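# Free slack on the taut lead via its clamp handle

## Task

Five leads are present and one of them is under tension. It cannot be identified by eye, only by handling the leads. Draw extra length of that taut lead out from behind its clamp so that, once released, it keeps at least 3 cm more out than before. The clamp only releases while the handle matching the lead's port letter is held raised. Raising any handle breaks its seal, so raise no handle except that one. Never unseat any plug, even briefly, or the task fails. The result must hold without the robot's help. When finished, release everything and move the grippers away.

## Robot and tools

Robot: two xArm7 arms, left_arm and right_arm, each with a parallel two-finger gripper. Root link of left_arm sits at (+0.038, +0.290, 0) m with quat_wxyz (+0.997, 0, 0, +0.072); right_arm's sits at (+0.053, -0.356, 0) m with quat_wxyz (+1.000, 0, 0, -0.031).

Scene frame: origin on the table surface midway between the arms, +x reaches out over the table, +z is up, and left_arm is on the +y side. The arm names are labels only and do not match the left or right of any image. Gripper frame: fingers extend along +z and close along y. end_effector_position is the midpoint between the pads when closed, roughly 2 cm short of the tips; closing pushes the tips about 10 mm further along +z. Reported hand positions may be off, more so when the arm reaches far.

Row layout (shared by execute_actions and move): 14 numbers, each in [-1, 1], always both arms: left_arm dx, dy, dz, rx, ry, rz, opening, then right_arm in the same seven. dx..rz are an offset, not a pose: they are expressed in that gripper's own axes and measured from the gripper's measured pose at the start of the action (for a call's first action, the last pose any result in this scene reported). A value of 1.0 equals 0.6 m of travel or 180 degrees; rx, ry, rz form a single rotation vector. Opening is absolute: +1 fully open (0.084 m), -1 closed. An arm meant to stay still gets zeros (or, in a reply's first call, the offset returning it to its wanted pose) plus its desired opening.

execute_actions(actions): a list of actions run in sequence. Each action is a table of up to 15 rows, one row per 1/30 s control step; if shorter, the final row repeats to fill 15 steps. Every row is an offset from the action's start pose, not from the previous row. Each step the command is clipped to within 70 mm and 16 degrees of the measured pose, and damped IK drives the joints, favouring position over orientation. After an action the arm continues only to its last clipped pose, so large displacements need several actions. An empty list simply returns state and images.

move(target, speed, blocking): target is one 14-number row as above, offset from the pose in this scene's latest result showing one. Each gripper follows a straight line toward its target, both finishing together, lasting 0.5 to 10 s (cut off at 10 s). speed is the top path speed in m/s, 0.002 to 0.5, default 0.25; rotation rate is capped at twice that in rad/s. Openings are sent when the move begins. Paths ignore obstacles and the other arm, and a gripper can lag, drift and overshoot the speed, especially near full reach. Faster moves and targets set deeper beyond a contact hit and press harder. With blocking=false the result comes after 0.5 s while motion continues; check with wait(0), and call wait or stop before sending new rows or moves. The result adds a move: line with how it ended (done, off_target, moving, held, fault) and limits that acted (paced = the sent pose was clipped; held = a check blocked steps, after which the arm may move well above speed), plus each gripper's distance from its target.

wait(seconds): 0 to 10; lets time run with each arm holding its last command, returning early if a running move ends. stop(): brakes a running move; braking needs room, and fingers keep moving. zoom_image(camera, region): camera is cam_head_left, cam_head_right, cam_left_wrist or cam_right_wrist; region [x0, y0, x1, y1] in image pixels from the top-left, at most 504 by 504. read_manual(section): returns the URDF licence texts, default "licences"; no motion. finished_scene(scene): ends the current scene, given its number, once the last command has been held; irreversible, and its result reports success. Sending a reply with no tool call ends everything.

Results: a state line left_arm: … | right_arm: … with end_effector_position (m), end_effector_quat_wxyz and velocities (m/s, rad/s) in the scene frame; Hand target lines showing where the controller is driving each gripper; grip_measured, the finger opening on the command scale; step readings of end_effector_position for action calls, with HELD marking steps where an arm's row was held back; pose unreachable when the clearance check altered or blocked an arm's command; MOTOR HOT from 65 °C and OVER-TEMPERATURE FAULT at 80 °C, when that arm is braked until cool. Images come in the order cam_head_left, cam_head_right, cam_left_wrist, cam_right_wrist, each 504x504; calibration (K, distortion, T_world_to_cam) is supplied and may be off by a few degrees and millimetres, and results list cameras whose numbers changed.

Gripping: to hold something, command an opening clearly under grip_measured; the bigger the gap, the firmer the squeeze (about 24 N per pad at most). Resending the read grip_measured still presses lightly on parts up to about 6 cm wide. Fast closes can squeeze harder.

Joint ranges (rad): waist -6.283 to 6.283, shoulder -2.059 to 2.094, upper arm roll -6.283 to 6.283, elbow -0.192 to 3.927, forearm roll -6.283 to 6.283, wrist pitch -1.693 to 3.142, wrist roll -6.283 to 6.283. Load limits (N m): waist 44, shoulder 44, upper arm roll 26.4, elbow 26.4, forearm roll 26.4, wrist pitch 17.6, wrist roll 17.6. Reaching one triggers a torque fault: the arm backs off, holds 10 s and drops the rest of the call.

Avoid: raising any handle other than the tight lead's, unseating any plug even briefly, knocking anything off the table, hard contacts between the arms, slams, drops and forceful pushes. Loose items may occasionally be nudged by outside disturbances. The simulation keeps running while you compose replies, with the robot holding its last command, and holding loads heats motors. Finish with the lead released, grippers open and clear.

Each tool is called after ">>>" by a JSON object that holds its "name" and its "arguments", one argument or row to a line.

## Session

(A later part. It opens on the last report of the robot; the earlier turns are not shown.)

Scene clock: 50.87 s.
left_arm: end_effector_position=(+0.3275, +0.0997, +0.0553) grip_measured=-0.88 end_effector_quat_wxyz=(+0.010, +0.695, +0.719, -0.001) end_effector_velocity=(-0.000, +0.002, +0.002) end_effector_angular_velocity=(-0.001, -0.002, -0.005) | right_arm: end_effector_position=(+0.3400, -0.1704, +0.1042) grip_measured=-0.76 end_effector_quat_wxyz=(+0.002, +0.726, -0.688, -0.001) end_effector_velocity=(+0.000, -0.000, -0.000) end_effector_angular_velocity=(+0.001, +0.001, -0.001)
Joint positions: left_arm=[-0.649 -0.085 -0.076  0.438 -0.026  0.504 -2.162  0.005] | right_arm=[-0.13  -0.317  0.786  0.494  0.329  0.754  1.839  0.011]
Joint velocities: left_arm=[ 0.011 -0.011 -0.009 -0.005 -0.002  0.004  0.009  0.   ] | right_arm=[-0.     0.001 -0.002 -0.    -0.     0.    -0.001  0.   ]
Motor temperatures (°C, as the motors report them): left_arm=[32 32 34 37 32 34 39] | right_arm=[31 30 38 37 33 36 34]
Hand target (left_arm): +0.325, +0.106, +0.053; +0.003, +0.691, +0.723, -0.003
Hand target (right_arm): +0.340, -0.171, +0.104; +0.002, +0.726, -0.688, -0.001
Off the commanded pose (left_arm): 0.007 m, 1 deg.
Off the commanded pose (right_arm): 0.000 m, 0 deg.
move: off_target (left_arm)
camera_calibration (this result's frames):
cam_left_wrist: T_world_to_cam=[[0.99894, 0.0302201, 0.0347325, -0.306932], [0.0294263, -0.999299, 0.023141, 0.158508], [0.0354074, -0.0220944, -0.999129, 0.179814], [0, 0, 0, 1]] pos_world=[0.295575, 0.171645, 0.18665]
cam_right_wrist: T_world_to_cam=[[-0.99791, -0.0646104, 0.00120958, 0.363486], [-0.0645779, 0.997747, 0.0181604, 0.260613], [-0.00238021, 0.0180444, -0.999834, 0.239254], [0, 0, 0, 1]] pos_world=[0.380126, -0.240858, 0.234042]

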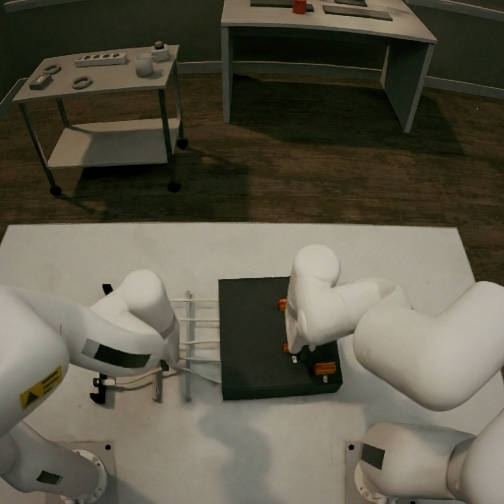

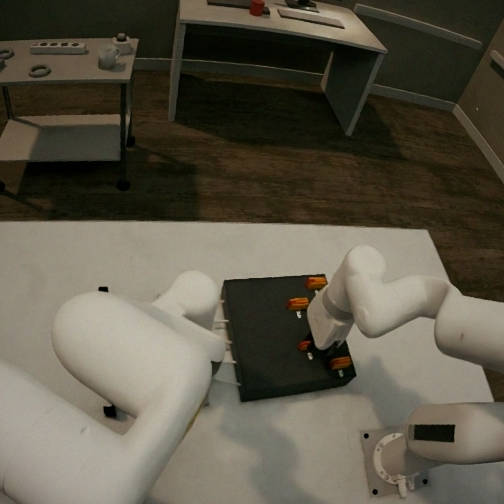

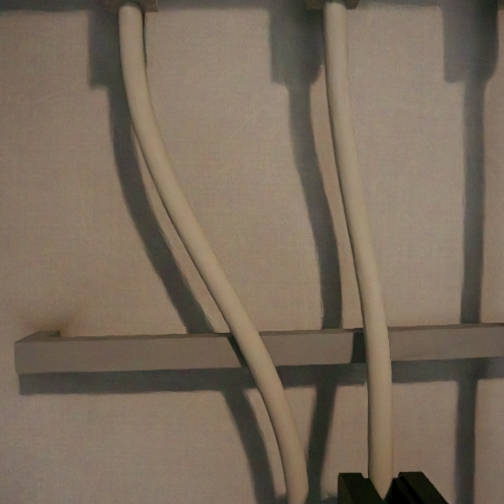

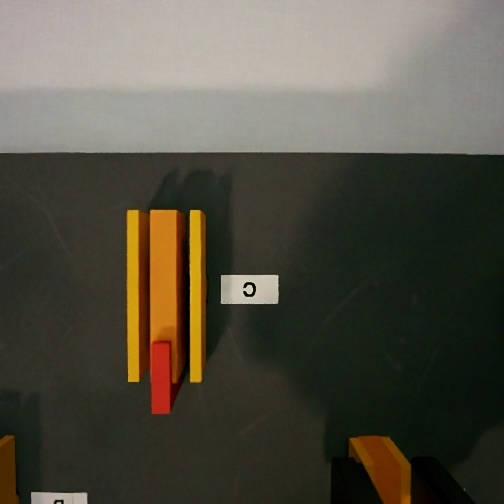

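>>> {"name": "move", "arguments": {
  "target": [-0.012,0,0.01,0,0,0,-1,0,0,0,0,0,0,-0.4],
  "speed": 0.05
}}

>>> {"name": "move", "arguments": {
  "target": [0,0,0,0,0,0,-1,0,0.002,0.033,0,0,0,-0.4],
  "speed": 0.05
}}

>>> {"name": "move", "arguments": {
  "target": [0,0,0,0,0,0,-1,0,0,0,0,0,0,-1]
}}

>>> {"name": "move", "arguments": {
  "target": [0,0,0,0,0,0,-1,0,0,-0.018,0,0,0,-1],
  "speed": 0.01
}}

>>> {"name": "zoom_image", "arguments": {
  "camera": "cam_head_right",
  "region": [270,300,370,390]
}}

Scene clock: 52.37 s.
left_arm: end_effector_position=(+0.3272, +0.0948, +0.0487) grip_measured=-0.88 end_effector_quat_wxyz=(+0.008, +0.694, +0.720, -0.001) end_effector_velocity=(+0.000, -0.005, -0.001) end_effector_angular_velocity=(-0.002, -0.003, -0.004) | right_arm: end_effector_position=(+0.3400, -0.1704, +0.1043) grip_measured=-0.42 end_effector_quat_wxyz=(+0.002, +0.726, -0.688, -0.001) end_effector_velocity=(-0.000, -0.001, -0.001) end_effector_angular_velocity=(-0.000, +0.002, -0.001)
Joint positions: left_arm=[-0.653 -0.053 -0.084  0.447 -0.022  0.485 -2.181  0.005] | right_arm=[-0.13  -0.317  0.786  0.494  0.329  0.754  1.839  0.026]
Joint velocities: left_arm=[-0.007  0.01  -0.004  0.007  0.002 -0.007 -0.007 -0.   ] | right_arm=[-0.002  0.002  0.    -0.001 -0.001 -0.    -0.001  0.   ]
Motor temperatures (°C, as the motors report them): left_arm=[32 32 34 37 33 34 39] | right_arm=[31 30 38 37 33 36 34]
Hand target (left_arm): +0.328, +0.092, +0.049; +0.010, +0.695, +0.719, -0.001
Hand target (right_arm): +0.340, -0.170, +0.104; +0.002, +0.726, -0.688, -0.001
Off the commanded pose (left_arm): 0.003 m, 0 deg.
Off the commanded pose (right_arm): 0.000 m, 0 deg.
move: done
camera_calibration (this result's frames):
cam_left_wrist: T_world_to_cam=[[0.998931, 0.0339521, 0.0313563, -0.306505], [0.0333135, -0.999231, 0.020668, 0.152627], [0.0320339, -0.0196013, -0.999295, 0.173992], [0, 0, 0, 1]] pos_world=[0.295519, 0.166326, 0.180325]
cam_right_wrist: T_world_to_cam=[[-0.997911, -0.0646017, 0.0010418, 0.363558], [-0.0645721, 0.997747, 0.0182045, 0.260585], [-0.0022155, 0.0180992, -0.999834, 0.239255], [0, 0, 0, 1]] pos_world=[0.380155, -0.240842, 0.234092]

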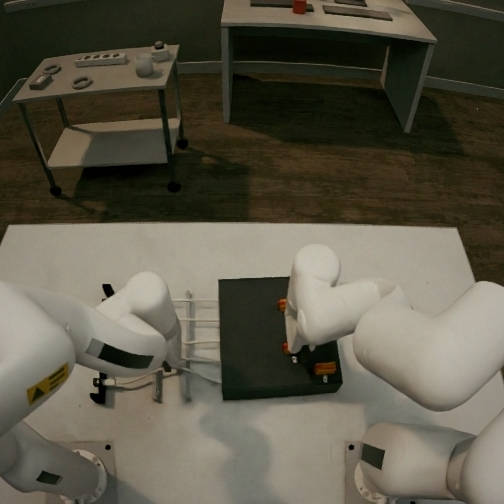

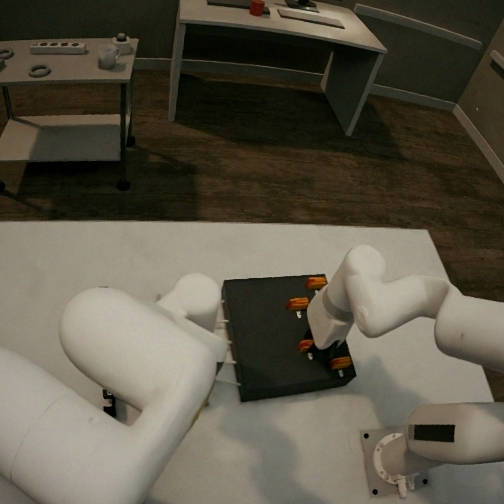

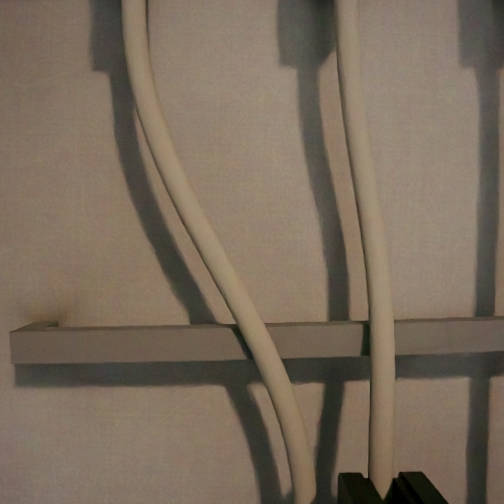

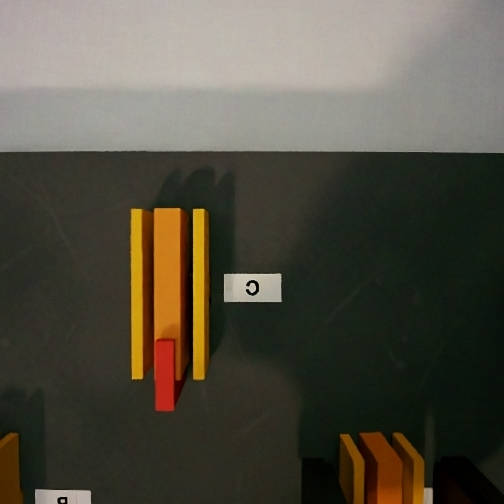

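Scene clock: 53.27 s.
left_arm: end_effector_position=(+0.3273, +0.0948, +0.0487) grip_measured=-0.88 end_effector_quat_wxyz=(+0.008, +0.694, +0.720, -0.001) end_effector_velocity=(-0.000, -0.000, -0.000) end_effector_angular_velocity=(+0.000, +0.000, -0.003) | right_arm: end_effector_position=(+0.3404, -0.1695, +0.0867) grip_measured=-0.42 end_effector_quat_wxyz=(-0.001, +0.726, -0.687, +0.000) end_effector_velocity=(+0.001, -0.000, -0.002) end_effector_angular_velocity=(-0.001, -0.002, -0.002)
Joint positions: left_arm=[-0.653 -0.053 -0.084  0.448 -0.022  0.485 -2.181  0.005] | right_arm=[-0.148 -0.259  0.816  0.472  0.303  0.673  1.865  0.026]
Joint velocities: left_arm=[-0.001  0.001 -0.    -0.     0.001 -0.     0.001  0.   ] | right_arm=[-0.007  0.009  0.005  0.001 -0.01  -0.009  0.008  0.   ]
Motor temperatures (°C, as the motors report them): left_arm=[32 32 34 37 33 34 39] | right_arm=[31 30 38 37 33 36 34]
Hand target (left_arm): +0.327, +0.095, +0.049; +0.008, +0.694, +0.720, -0.001
Hand target (right_arm): +0.339, -0.170, +0.085; +0.002, +0.726, -0.687, -0.001
Off the commanded pose (left_arm): 0.000 m, 0 deg.
Off the commanded pose (right_arm): 0.003 m, 0 deg.
move: done
camera_calibration (this result's frames):
cam_left_wrist: T_world_to_cam=[[0.998931, 0.0338878, 0.0314311, -0.306517], [0.033246, -0.999232, 0.020722, 0.152605], [0.0321092, -0.0196549, -0.999291, 0.173992], [0, 0, 0, 1]] pos_world=[0.295529, 0.166295, 0.18034]
cam_right_wrist: T_world_to_cam=[[-0.997878, -0.064962, -0.00436838, 0.364424], [-0.065037, 0.997682, 0.0200359, 0.259992], [0.00305668, 0.0202775, -0.99979, 0.220277], [0, 0, 0, 1]] pos_world=[0.379887, -0.240182, 0.216613]

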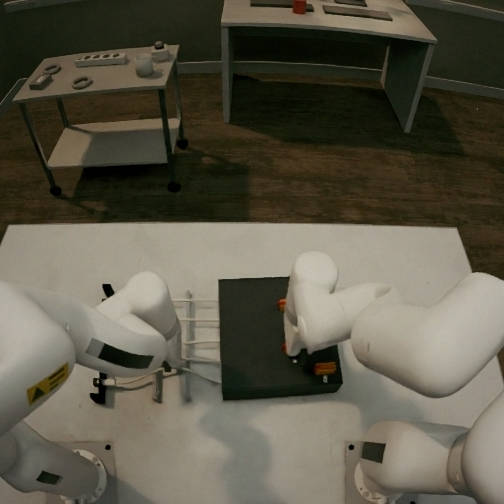

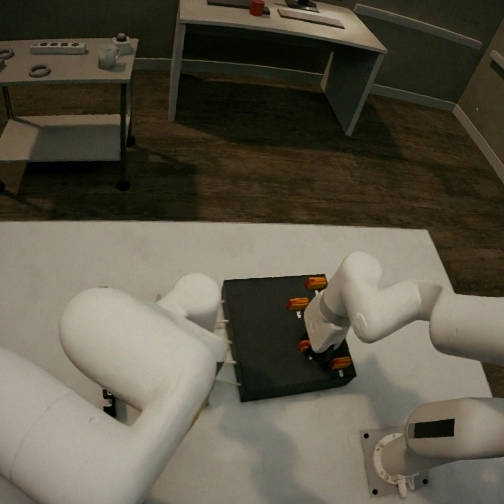

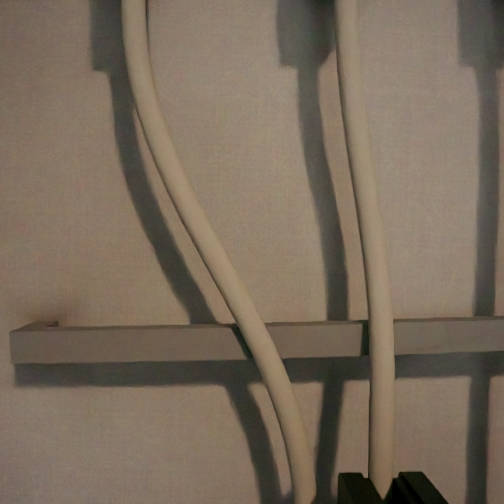

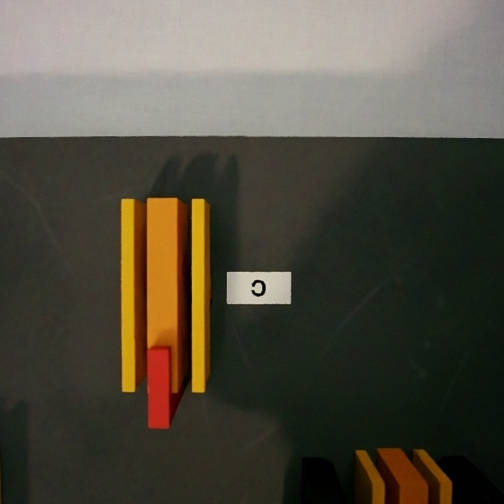

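Scene clock: 53.77 s.
left_arm: end_effector_position=(+0.3273, +0.0948, +0.0487) grip_measured=-0.88 end_effector_quat_wxyz=(+0.008, +0.694, +0.720, -0.001) end_effector_velocity=(+0.000, -0.000, +0.000) end_effector_angular_velocity=(-0.000, -0.000, +0.001) | right_arm: end_effector_position=(+0.3398, -0.1694, +0.0867) grip_measured=-0.71 end_effector_quat_wxyz=(+0.000, +0.727, -0.687, +0.000) end_effector_velocity=(+0.001, -0.001, +0.000) end_effector_angular_velocity=(+0.002, -0.001, -0.004)
Joint positions: left_arm=[-0.653 -0.053 -0.084  0.448 -0.022  0.485 -2.181  0.005] | right_arm=[-0.148 -0.26   0.817  0.472  0.303  0.675  1.865  0.013]
Joint velocities: left_arm=[ 0.    -0.    -0.     0.    -0.    -0.    -0.001  0.   ] | right_arm=[-0.002  0.001 -0.001  0.     0.001 -0.003  0.     0.   ]
Motor temperatures (°C, as the motors report them): left_arm=[32 32 34 37 33 34 39] | right_arm=[31 30 38 37 33 36 34]
Hand target (left_arm): +0.327, +0.095, +0.049; +0.008, +0.694, +0.720, -0.001
Hand target (right_arm): +0.340, -0.169, +0.087; -0.001, +0.726, -0.687, +0.000
Off the commanded pose (left_arm): 0.000 m, 0 deg.
Off the commanded pose (right_arm): 0.001 m, 0 deg.
move: done
camera_calibration (this result's frames):
cam_left_wrist: T_world_to_cam=[[0.998931, 0.0338886, 0.0314297, -0.306516], [0.0332469, -0.999232, 0.0207209, 0.152605], [0.0321077, -0.0196538, -0.999291, 0.173992], [0, 0, 0, 1]] pos_world=[0.295529, 0.166295, 0.18034]
cam_right_wrist: T_world_to_cam=[[-0.9978, -0.0662289, -0.00308838, 0.363509], [-0.0662761, 0.997618, 0.0191219, 0.260324], [0.0018146, 0.0192845, -0.999812, 0.220558], [0, 0, 0, 1]] pos_world=[0.379562, -0.239882, 0.216661]

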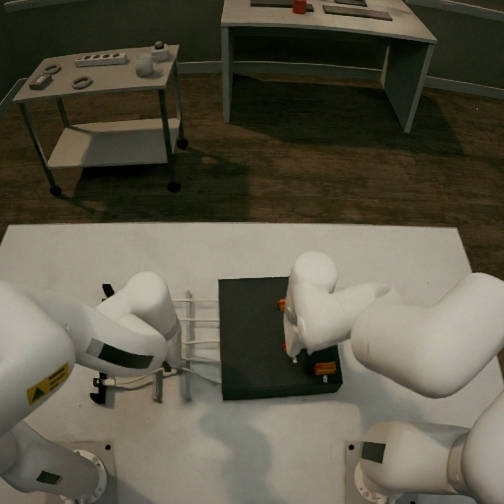

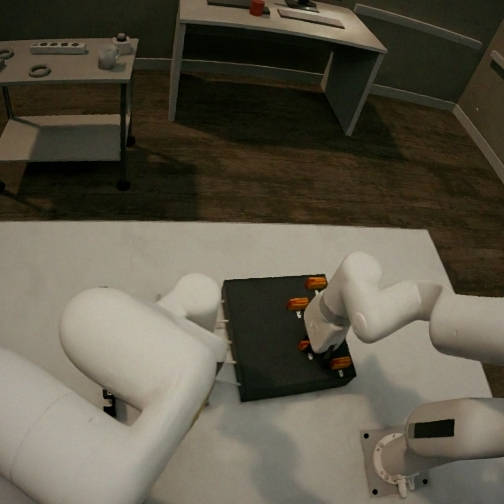

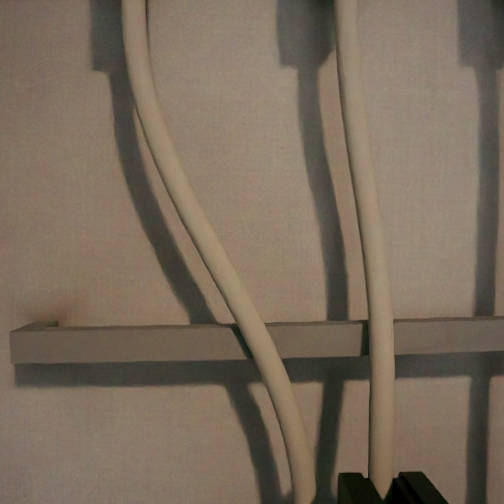

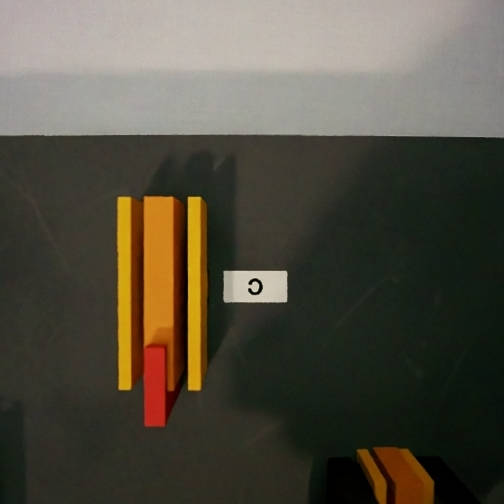

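Scene clock: 55.10 s.
left_arm: end_effector_position=(+0.3273, +0.0948, +0.0487) grip_measured=-0.88 end_effector_quat_wxyz=(+0.008, +0.694, +0.720, -0.001) end_effector_velocity=(-0.000, -0.000, +0.000) end_effector_angular_velocity=(-0.000, -0.000, -0.000) | right_arm: end_effector_position=(+0.3394, -0.1702, +0.0967) grip_measured=-0.76 end_effector_quat_wxyz=(+0.001, +0.726, -0.687, -0.000) end_effector_velocity=(+0.000, +0.001, +0.002) end_effector_angular_velocity=(+0.001, -0.001, +0.001)
Joint positions: left_arm=[-0.653 -0.053 -0.084  0.448 -0.022  0.485 -2.181  0.005] | right_arm=[-0.135 -0.296  0.798  0.482  0.321  0.72   1.849  0.011]
Joint velocities: left_arm=[-0. -0. -0. -0.  0. -0. -0. -0.] | right_arm=[ 0.003 -0.007 -0.004  0.003  0.004  0.008 -0.004  0.   ]
Motor temperatures (°C, as the motors report them): left_arm=[32 32 34 37 33 34 39] | right_arm=[31 30 38 37 33 36 34]
Hand target (left_arm): +0.327, +0.095, +0.049; +0.008, +0.694, +0.720, -0.001
Hand target (right_arm): +0.340, -0.169, +0.098; +0.000, +0.727, -0.687, +0.000
Off the commanded pose (left_arm): 0.000 m, 0 deg.
Off the commanded pose (right_arm): 0.001 m, 0 deg.
move: done
camera_calibration (this result's frames):
cam_left_wrist: T_world_to_cam=[[0.998931, 0.0338905, 0.0314278, -0.306516], [0.0332488, -0.999232, 0.0207195, 0.152606], [0.0321059, -0.0196524, -0.999291, 0.173992], [0, 0, 0, 1]] pos_world=[0.295528, 0.166296, 0.180339]
cam_right_wrist: T_world_to_cam=[[-0.99789, -0.0649173, -0.00124704, 0.36318], [-0.0649293, 0.997727, 0.0180205, 0.260642], [0.0000743629, 0.0180634, -0.999837, 0.230902], [0, 0, 0, 1]] pos_world=[0.37932, -0.240644, 0.226621]

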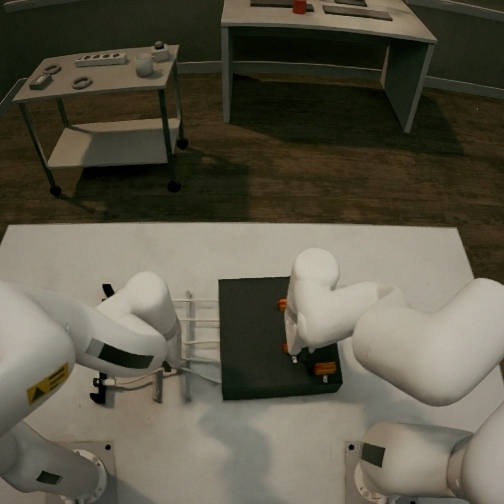

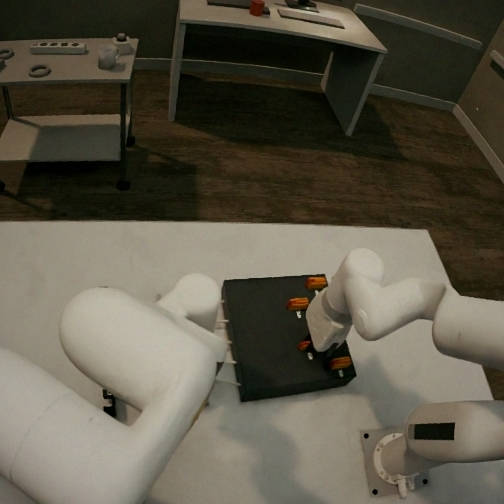

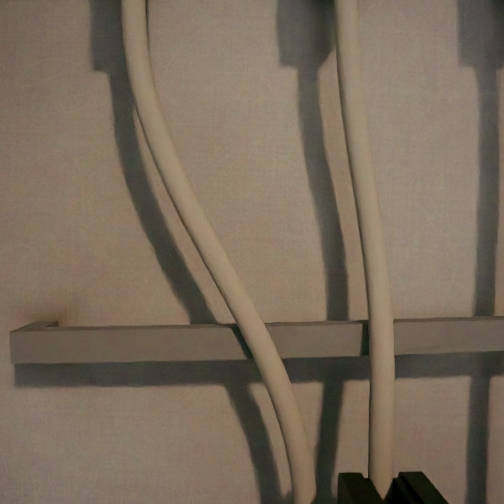

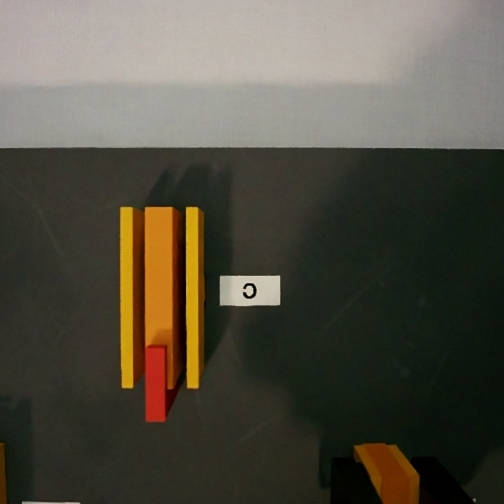

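Region (270, 300, 370, 390) of cam_head_right's 504x504 image, scaled by 5.040, with more detail than that image has; it fills the top 454 rows of this view, and the rest is white.

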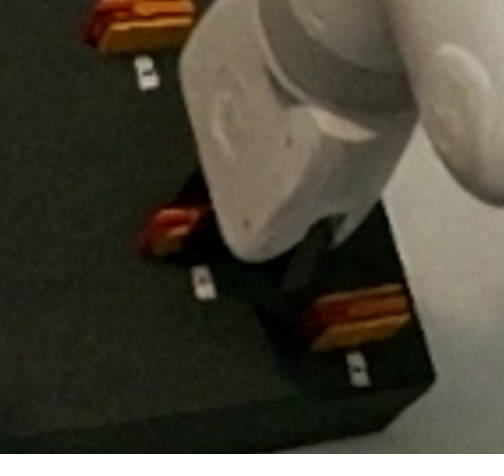

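>>> {"name": "move", "arguments": {
  "target": [0,0,0,0,0,0,-1,0,0,-0.01,0,0,0,-1],
  "speed": 0.005
}}

>>> {"name": "zoom_image", "arguments": {
  "camera": "cam_head_right",
  "region": [280,320,340,370]
}}

>>> {"name": "zoom_image", "arguments": {
  "camera": "cam_right_wrist",
  "region": [300,400,504,504]
}}

Scene clock: 57.00 s.
left_arm: end_effector_position=(+0.3273, +0.0948, +0.0487) grip_measured=-0.88 end_effector_quat_wxyz=(+0.008, +0.694, +0.720, -0.001) end_effector_velocity=(+0.000, -0.000, +0.000) end_effector_angular_velocity=(-0.000, -0.001, -0.001) | right_arm: end_effector_position=(+0.3396, -0.1699, +0.1026) grip_measured=-0.76 end_effector_quat_wxyz=(+0.001, +0.726, -0.687, +0.000) end_effector_velocity=(+0.000, -0.001, +0.002) end_effector_angular_velocity=(-0.000, -0.001, -0.002)
Joint positions: left_arm=[-0.653 -0.053 -0.084  0.448 -0.022  0.485 -2.181  0.005] | right_arm=[-0.129 -0.314  0.789  0.49   0.329  0.744  1.842  0.011]
Joint velocities: left_arm=[-0.    -0.    -0.     0.     0.001 -0.001 -0.     0.   ] | right_arm=[ 0.    -0.007 -0.004  0.001  0.002  0.007 -0.002 -0.   ]
Motor temperatures (°C, as the motors report them): left_arm=[32 32 34 37 33 34 39] | right_arm=[31 30 38 37 33 36 34]
Hand target (left_arm): +0.327, +0.095, +0.049; +0.008, +0.694, +0.720, -0.001
Hand target (right_arm): +0.339, -0.170, +0.103; +0.001, +0.726, -0.687, +0.000
Off the commanded pose (left_arm): 0.000 m, 0 deg.
Off the commanded pose (right_arm): 0.000 m, 0 deg.
move: done
camera_calibration (this result's frames):
cam_left_wrist: T_world_to_cam=[[0.998931, 0.0338899, 0.0314281, -0.306516], [0.0332483, -0.999232, 0.0207197, 0.152606], [0.0321062, -0.0196526, -0.999291, 0.173992], [0, 0, 0, 1]] pos_world=[0.295529, 0.166296, 0.18034]
cam_right_wrist: T_world_to_cam=[[-0.997847, -0.0655542, -0.00180944, 0.363268], [-0.0655763, 0.997682, 0.0181977, 0.260369], [0.000612317, 0.0182771, -0.999833, 0.236696], [0, 0, 0, 1]] pos_world=[0.379415, -0.240278, 0.232575]

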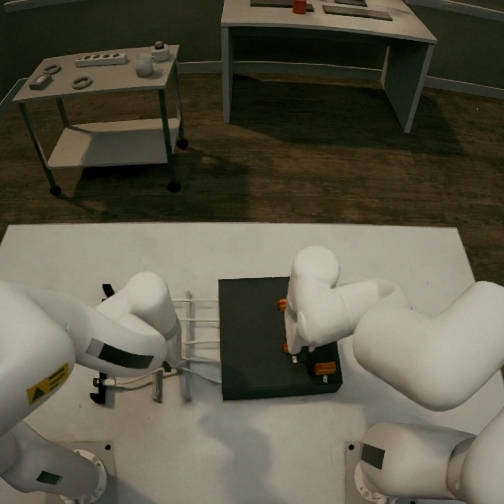

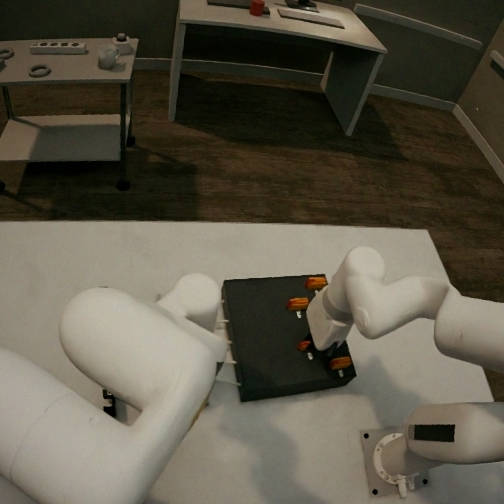

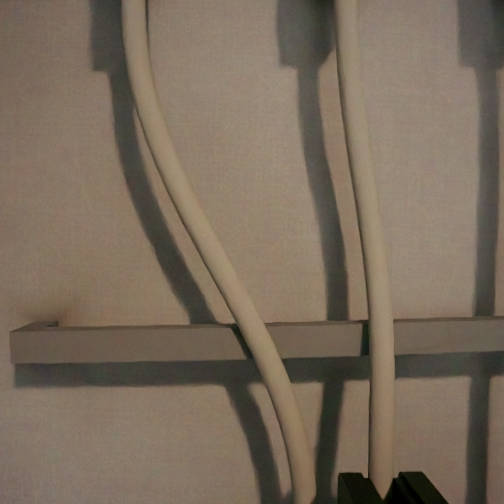

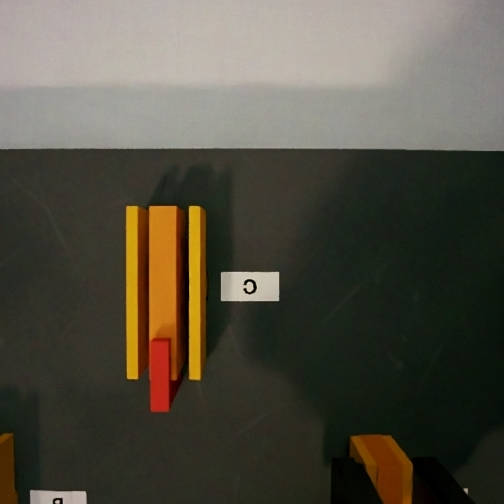

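Region (280, 320, 340, 370) of cam_head_right's 504x504 image, scaled by 8.400, with more detail than that image has.

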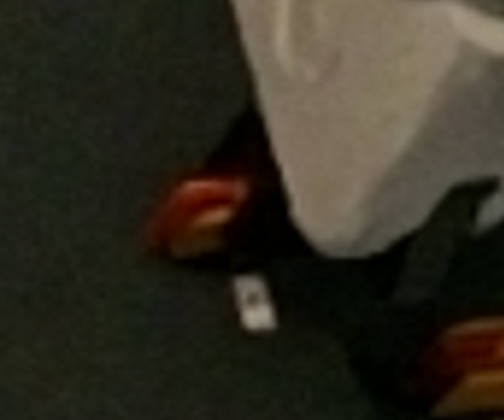

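Region (300, 400, 504, 504) of cam_right_wrist's 504x504 image, scaled by 2.471, with more detail than that image has; it fills the top 257 rows of this view, and the rest is white.

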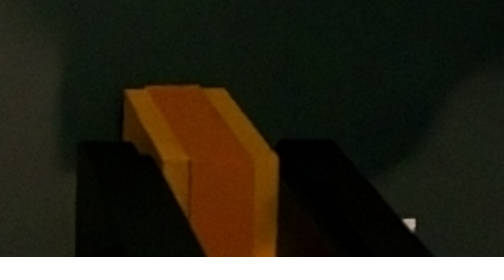

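>>> {"name": "execute_actions", "arguments": {
  "actions": []
}}

>>> {"name": "zoom_image", "arguments": {
  "camera": "cam_head_left",
  "region": [260,120,460,320]
}}

Scene clock: 58.23 s.
left_arm: end_effector_position=(+0.3273, +0.0948, +0.0487) grip_measured=-0.88 end_effector_quat_wxyz=(+0.008, +0.694, +0.720, -0.001) end_effector_velocity=(+0.000, -0.000, +0.000) end_effector_angular_velocity=(-0.001, -0.001, -0.001) | right_arm: end_effector_position=(+0.3395, -0.1701, +0.1027) grip_measured=-0.76 end_effector_quat_wxyz=(+0.001, +0.726, -0.687, +0.000) end_effector_velocity=(+0.000, -0.001, +0.000) end_effector_angular_velocity=(+0.000, +0.000, -0.003)
Joint positions: left_arm=[-0.653 -0.053 -0.084  0.448 -0.022  0.485 -2.181  0.005] | right_arm=[-0.129 -0.315  0.789  0.489  0.329  0.745  1.841  0.011]
Joint velocities: left_arm=[ 0.    -0.    -0.001  0.    -0.001 -0.001  0.001 -0.   ] | right_arm=[-0.001  0.    -0.002 -0.     0.    -0.     0.001  0.   ]
Motor temperatures (°C, as the motors report them): left_arm=[32 32 34 37 33 34 39] | right_arm=[31 30 38 37 33 36 34]
Hand target (left_arm): +0.327, +0.095, +0.049; +0.008, +0.694, +0.720, -0.001
Hand target (right_arm): +0.339, -0.170, +0.103; +0.001, +0.726, -0.687, +0.000
Off the commanded pose (left_arm): 0.000 m, 0 deg.
Off the commanded pose (right_arm): 0.000 m, 0 deg.
camera_calibration (this result's frames):
cam_left_wrist: T_world_to_cam=[[0.998931, 0.0338903, 0.0314277, -0.306516], [0.0332486, -0.999232, 0.0207194, 0.152606], [0.0321058, -0.0196523, -0.999291, 0.173992], [0, 0, 0, 1]] pos_world=[0.295528, 0.166296, 0.180339]
cam_right_wrist: T_world_to_cam=[[-0.997879, -0.0650741, -0.00145056, 0.363262], [-0.0650896, 0.997717, 0.0180014, 0.260491], [0.000275827, 0.0180576, -0.999837, 0.236878], [0, 0, 0, 1]] pos_world=[0.379381, -0.240535, 0.232677]

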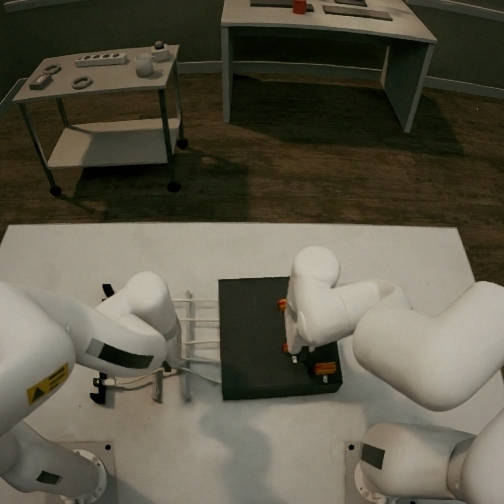

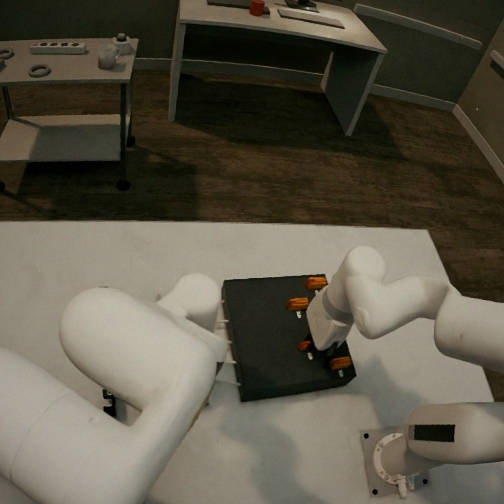

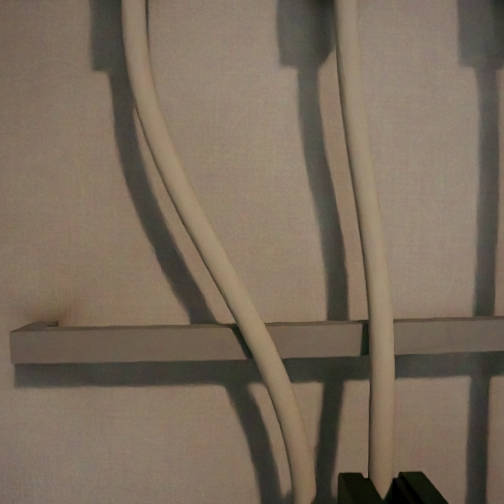

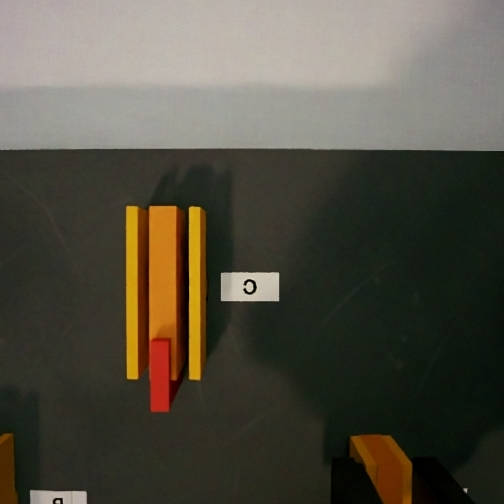

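Region (260, 120, 460, 320) of cam_head_left's 504x504 image, scaled by 2.520, with more detail than that image has.

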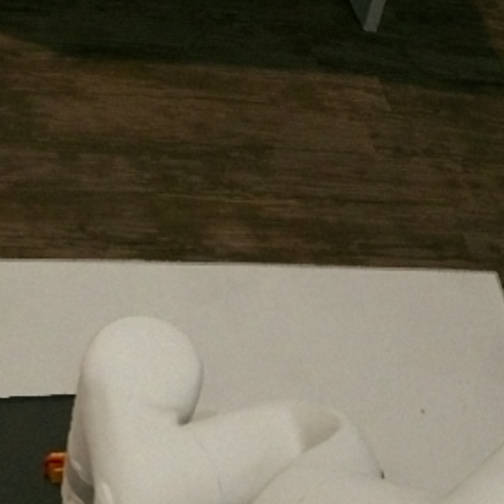

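>>> {"name": "move", "arguments": {
  "target": [0,0,0,0,0,0,-1,0,0,-0.025,0,0,0,-1],
  "speed": 0.02
}}

>>> {"name": "zoom_image", "arguments": {
  "camera": "cam_head_right",
  "region": [270,290,370,390]
}}

Scene clock: 59.57 s.
left_arm: end_effector_position=(+0.3273, +0.0948, +0.0487) grip_measured=-0.88 end_effector_quat_wxyz=(+0.008, +0.694, +0.720, -0.001) end_effector_velocity=(+0.000, -0.000, +0.000) end_effector_angular_velocity=(-0.001, -0.001, +0.001) | right_arm: end_effector_position=(+0.3402, -0.1698, +0.1179) grip_measured=-1.00 end_effector_quat_wxyz=(+0.000, +0.726, -0.687, +0.001) end_effector_velocity=(-0.005, -0.004, -0.002) end_effector_angular_velocity=(-0.007, +0.019, -0.002)
Joint positions: left_arm=[-0.653 -0.053 -0.084  0.448 -0.022  0.485 -2.181  0.005] | right_arm=[-0.115 -0.359  0.765  0.509  0.343  0.803  1.827  0.   ]
Joint velocities: left_arm=[ 0.    -0.001  0.     0.    -0.001 -0.001  0.    -0.   ] | right_arm=[ 0.002 -0.006 -0.006 -0.006  0.003  0.021 -0.005  0.   ]
Motor temperatures (°C, as the motors report them): left_arm=[32 32 34 37 33 34 39] | right_arm=[31 30 38 37 33 36 34]
Hand target (left_arm): +0.327, +0.095, +0.049; +0.008, +0.694, +0.720, -0.001
Hand target (right_arm): +0.340, -0.170, +0.118; +0.001, +0.726, -0.687, +0.000
Off the commanded pose (left_arm): 0.000 m, 0 deg.
Off the commanded pose (right_arm): 0.001 m, 0 deg.
move: done
camera_calibration (this result's frames):
cam_left_wrist: T_world_to_cam=[[0.998931, 0.0338903, 0.0314273, -0.306516], [0.0332486, -0.999232, 0.0207192, 0.152606], [0.0321053, -0.0196521, -0.999291, 0.173992], [0, 0, 0, 1]] pos_world=[0.295528, 0.166296, 0.180339]
cam_right_wrist: T_world_to_cam=[[-0.997879, -0.0649989, -0.00351566, 0.364274], [-0.0650529, 0.997712, 0.0184046, 0.259845], [0.00231134, 0.0185942, -0.999824, 0.251378], [0, 0, 0, 1]] pos_world=[0.379824, -0.240248, 0.247832]

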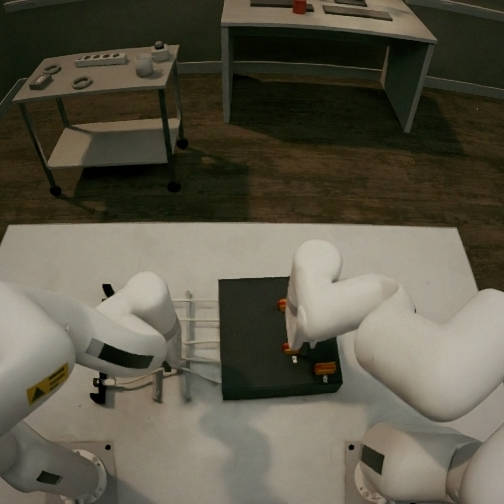

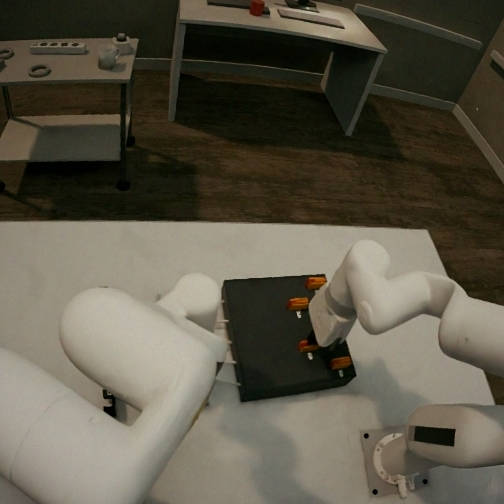

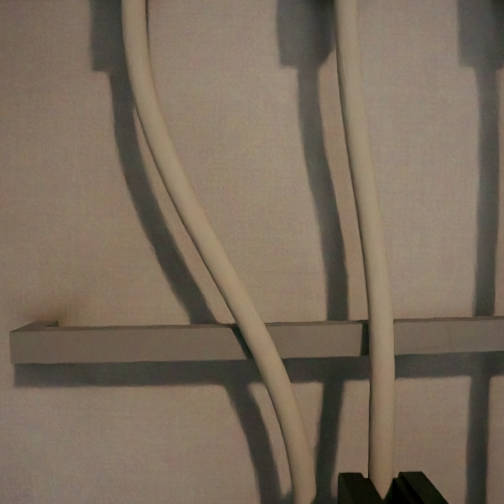

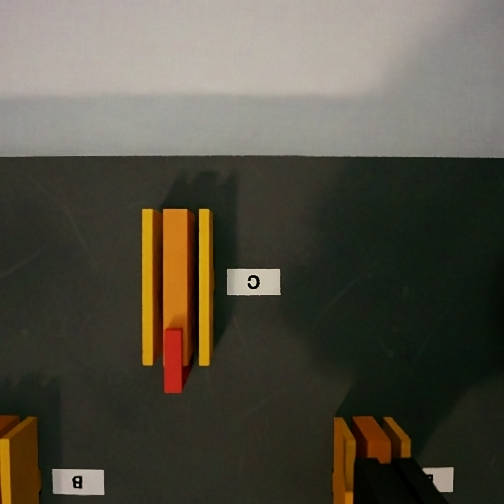

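Region (270, 290, 370, 390) of cam_head_right's 504x504 image, scaled by 5.040, with more detail than that image has.

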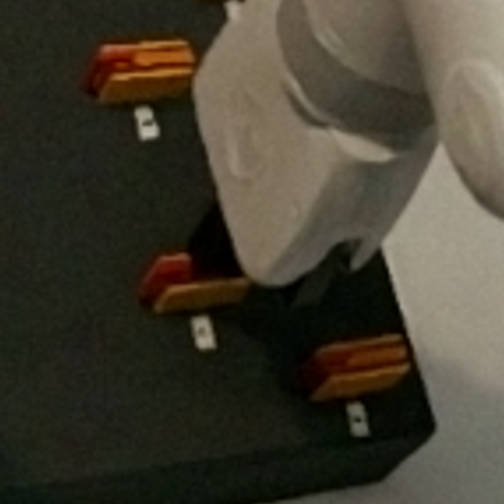

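>>> {"name": "move", "arguments": {
  "target": [0,0,0,0,0,0,-1,0,0,0,0,0,0.5,0.6],
  "speed": 0.5
}}

>>> {"name": "move", "arguments": {
  "target": [0,0,0,0,0,0,-1,0,0,0.035,0,0,0,0.6],
  "speed": 0.05
}}

>>> {"name": "zoom_image", "arguments": {
  "camera": "cam_head_right",
  "region": [270,290,370,390]
}}

Scene clock: 62.53 s.
left_arm: end_effector_position=(+0.3273, +0.0948, +0.0487) grip_measured=-0.88 end_effector_quat_wxyz=(+0.008, +0.694, +0.720, -0.001) end_effector_velocity=(-0.000, +0.000, -0.000) end_effector_angular_velocity=(+0.000, +0.001, +0.001) | right_arm: end_effector_position=(+0.3402, -0.1701, +0.1177) grip_measured=+0.59 end_effector_quat_wxyz=(+0.000, -0.028, +1.000, -0.001) end_effector_velocity=(+0.000, -0.000, +0.000) end_effector_angular_velocity=(-0.006, +0.002, -0.014)
Joint positions: left_arm=[-0.653 -0.053 -0.084  0.448 -0.022  0.485 -2.181  0.005] | right_arm=[-0.399 -0.501  1.042  0.527  0.566  0.881  3.224  0.069]
Joint velocities: left_arm=[ 0.     0.     0.    -0.    -0.     0.001 -0.    -0.   ] | right_arm=[-0.007 -0.001  0.006  0.005 -0.006  0.006  0.018 -0.   ]
Motor temperatures (°C, as the motors report them): left_arm=[32 32 34 37 33 34 39] | right_arm=[31 30 38 37 33 36 34]
Hand target (left_arm): +0.327, +0.095, +0.049; +0.008, +0.694, +0.720, -0.001
Hand target (right_arm): +0.340, -0.170, +0.118; -0.000, -0.027, +1.000, -0.001
Off the commanded pose (left_arm): 0.000 m, 0 deg.
Off the commanded pose (right_arm): 0.000 m, 0 deg.
move: done
camera_calibration (this result's frames):
cam_left_wrist: T_world_to_cam=[[0.998931, 0.0338905, 0.0314271, -0.306516], [0.0332489, -0.999232, 0.0207191, 0.152606], [0.0321052, -0.0196521, -0.999291, 0.173992], [0, 0, 0, 1]] pos_world=[0.295528, 0.166296, 0.180339]
cam_right_wrist: T_world_to_cam=[[-0.066041, 0.997806, -0.00465724, 0.22811], [0.997616, 0.0661206, 0.019735, -0.259961], [0.0199996, -0.00334282, -0.999794, 0.241475], [0, 0, 0, 1]] pos_world=[0.269577, -0.209613, 0.247618]

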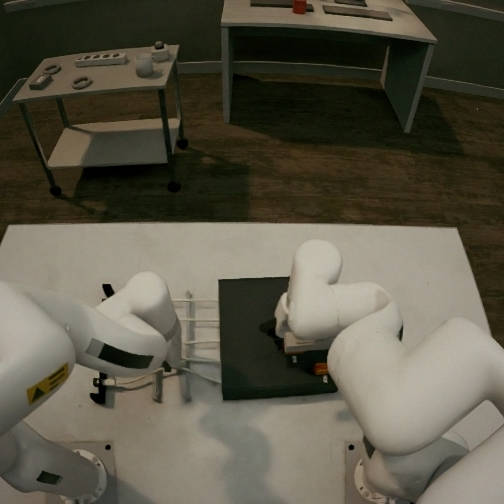

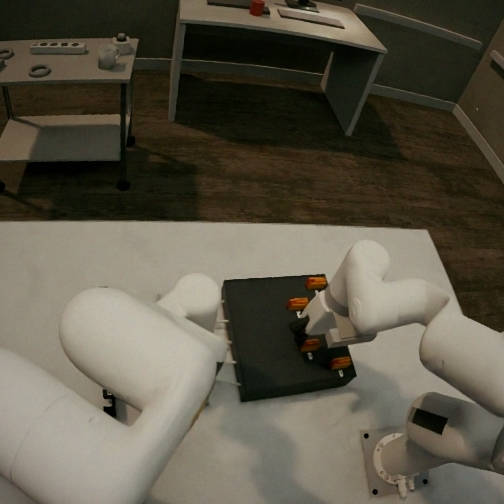

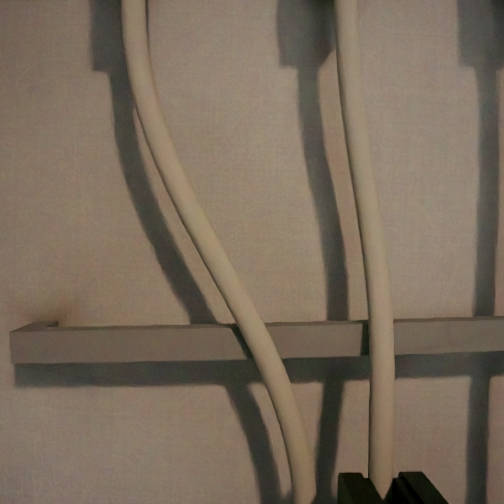

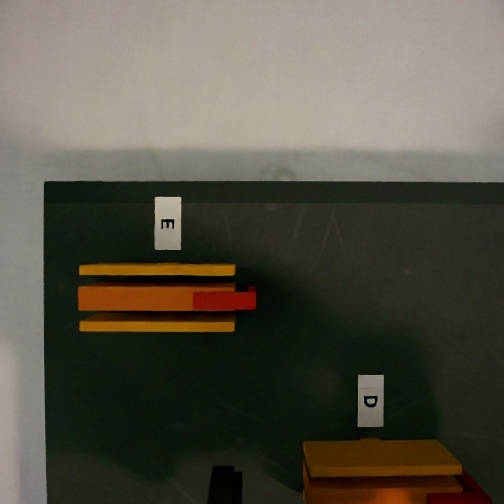

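Scene clock: 63.47 s.
left_arm: end_effector_position=(+0.3273, +0.0948, +0.0487) grip_measured=-0.88 end_effector_quat_wxyz=(+0.008, +0.694, +0.720, -0.001) end_effector_velocity=(+0.000, -0.000, +0.000) end_effector_angular_velocity=(-0.000, -0.001, -0.001) | right_arm: end_effector_position=(+0.3400, -0.1700, +0.0971) grip_measured=+0.59 end_effector_quat_wxyz=(+0.000, -0.028, +1.000, -0.000) end_effector_velocity=(+0.000, +0.001, -0.003) end_effector_angular_velocity=(-0.002, -0.001, +0.002)
Joint positions: left_arm=[-0.653 -0.053 -0.084  0.448 -0.022  0.485 -2.181  0.005] | right_arm=[-0.436 -0.44   1.106  0.502  0.562  0.793  3.236  0.069]
Joint velocities: left_arm=[ 0.    -0.001  0.     0.    -0.     0.     0.001  0.   ] | right_arm=[-0.01   0.011  0.014 -0.001 -0.005 -0.013  0.005 -0.   ]
Motor temperatures (°C, as the motors report them): left_arm=[32 32 34 37 33 34 39] | right_arm=[31 30 38 37 33 36 34]
Hand target (left_arm): +0.327, +0.095, +0.049; +0.008, +0.694, +0.720, -0.001
Hand target (right_arm): +0.340, -0.170, +0.097; +0.000, -0.028, +1.000, -0.001
Off the commanded pose (left_arm): 0.000 m, 0 deg.
Off the commanded pose (right_arm): 0.000 m, 0 deg.
move: done
camera_calibration (this result's frames):
cam_left_wrist: T_world_to_cam=[[0.998931, 0.0338903, 0.0314273, -0.306516], [0.0332486, -0.999232, 0.0207192, 0.152606], [0.0321053, -0.0196521, -0.999291, 0.173992], [0, 0, 0, 1]] pos_world=[0.295528, 0.166296, 0.180339]
cam_right_wrist: T_world_to_cam=[[-0.0663629, 0.997787, -0.00417228, 0.227943], [0.997591, 0.0664334, 0.0199627, -0.259384], [0.0201957, -0.00283745, -0.999792, 0.220914], [0, 0, 0, 1]] pos_world=[0.269425, -0.20958, 0.226997]

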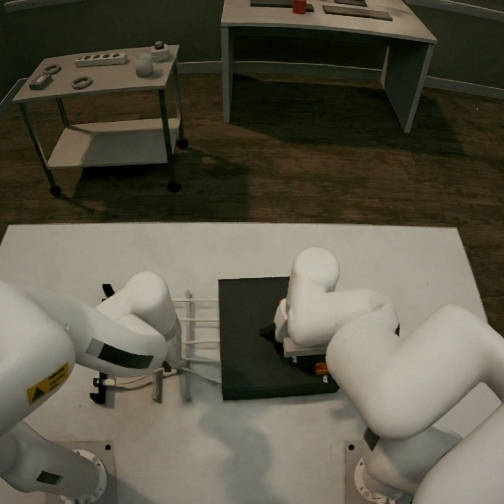

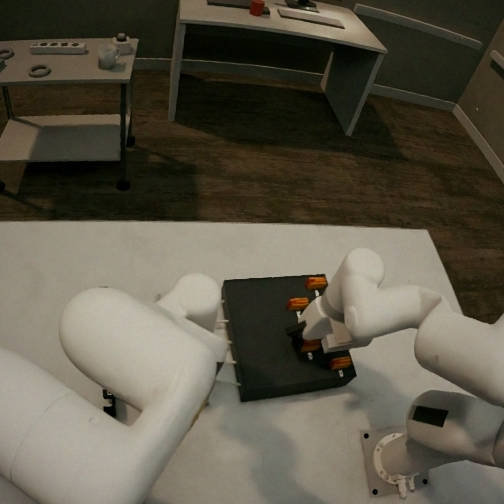

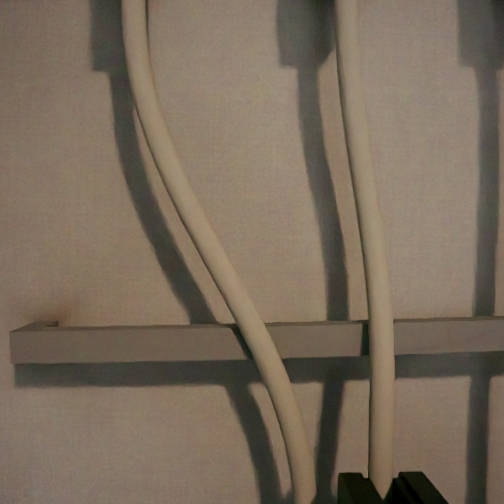

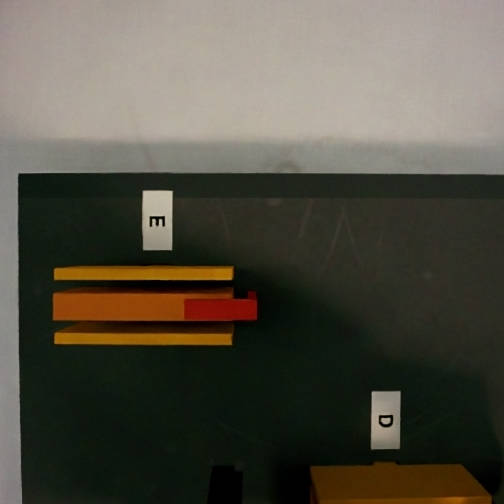

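Region (270, 290, 370, 390) of cam_head_right's 504x504 image, scaled by 5.040, with more detail than that image has.

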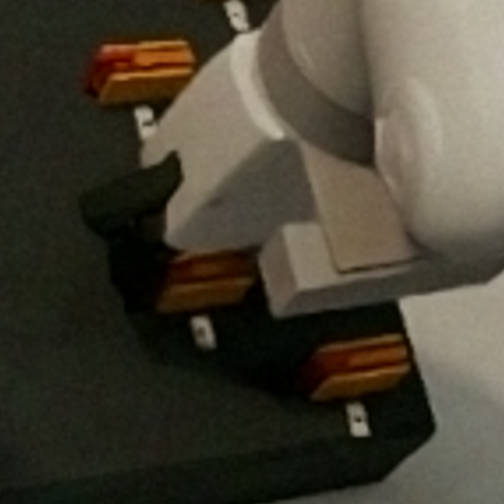

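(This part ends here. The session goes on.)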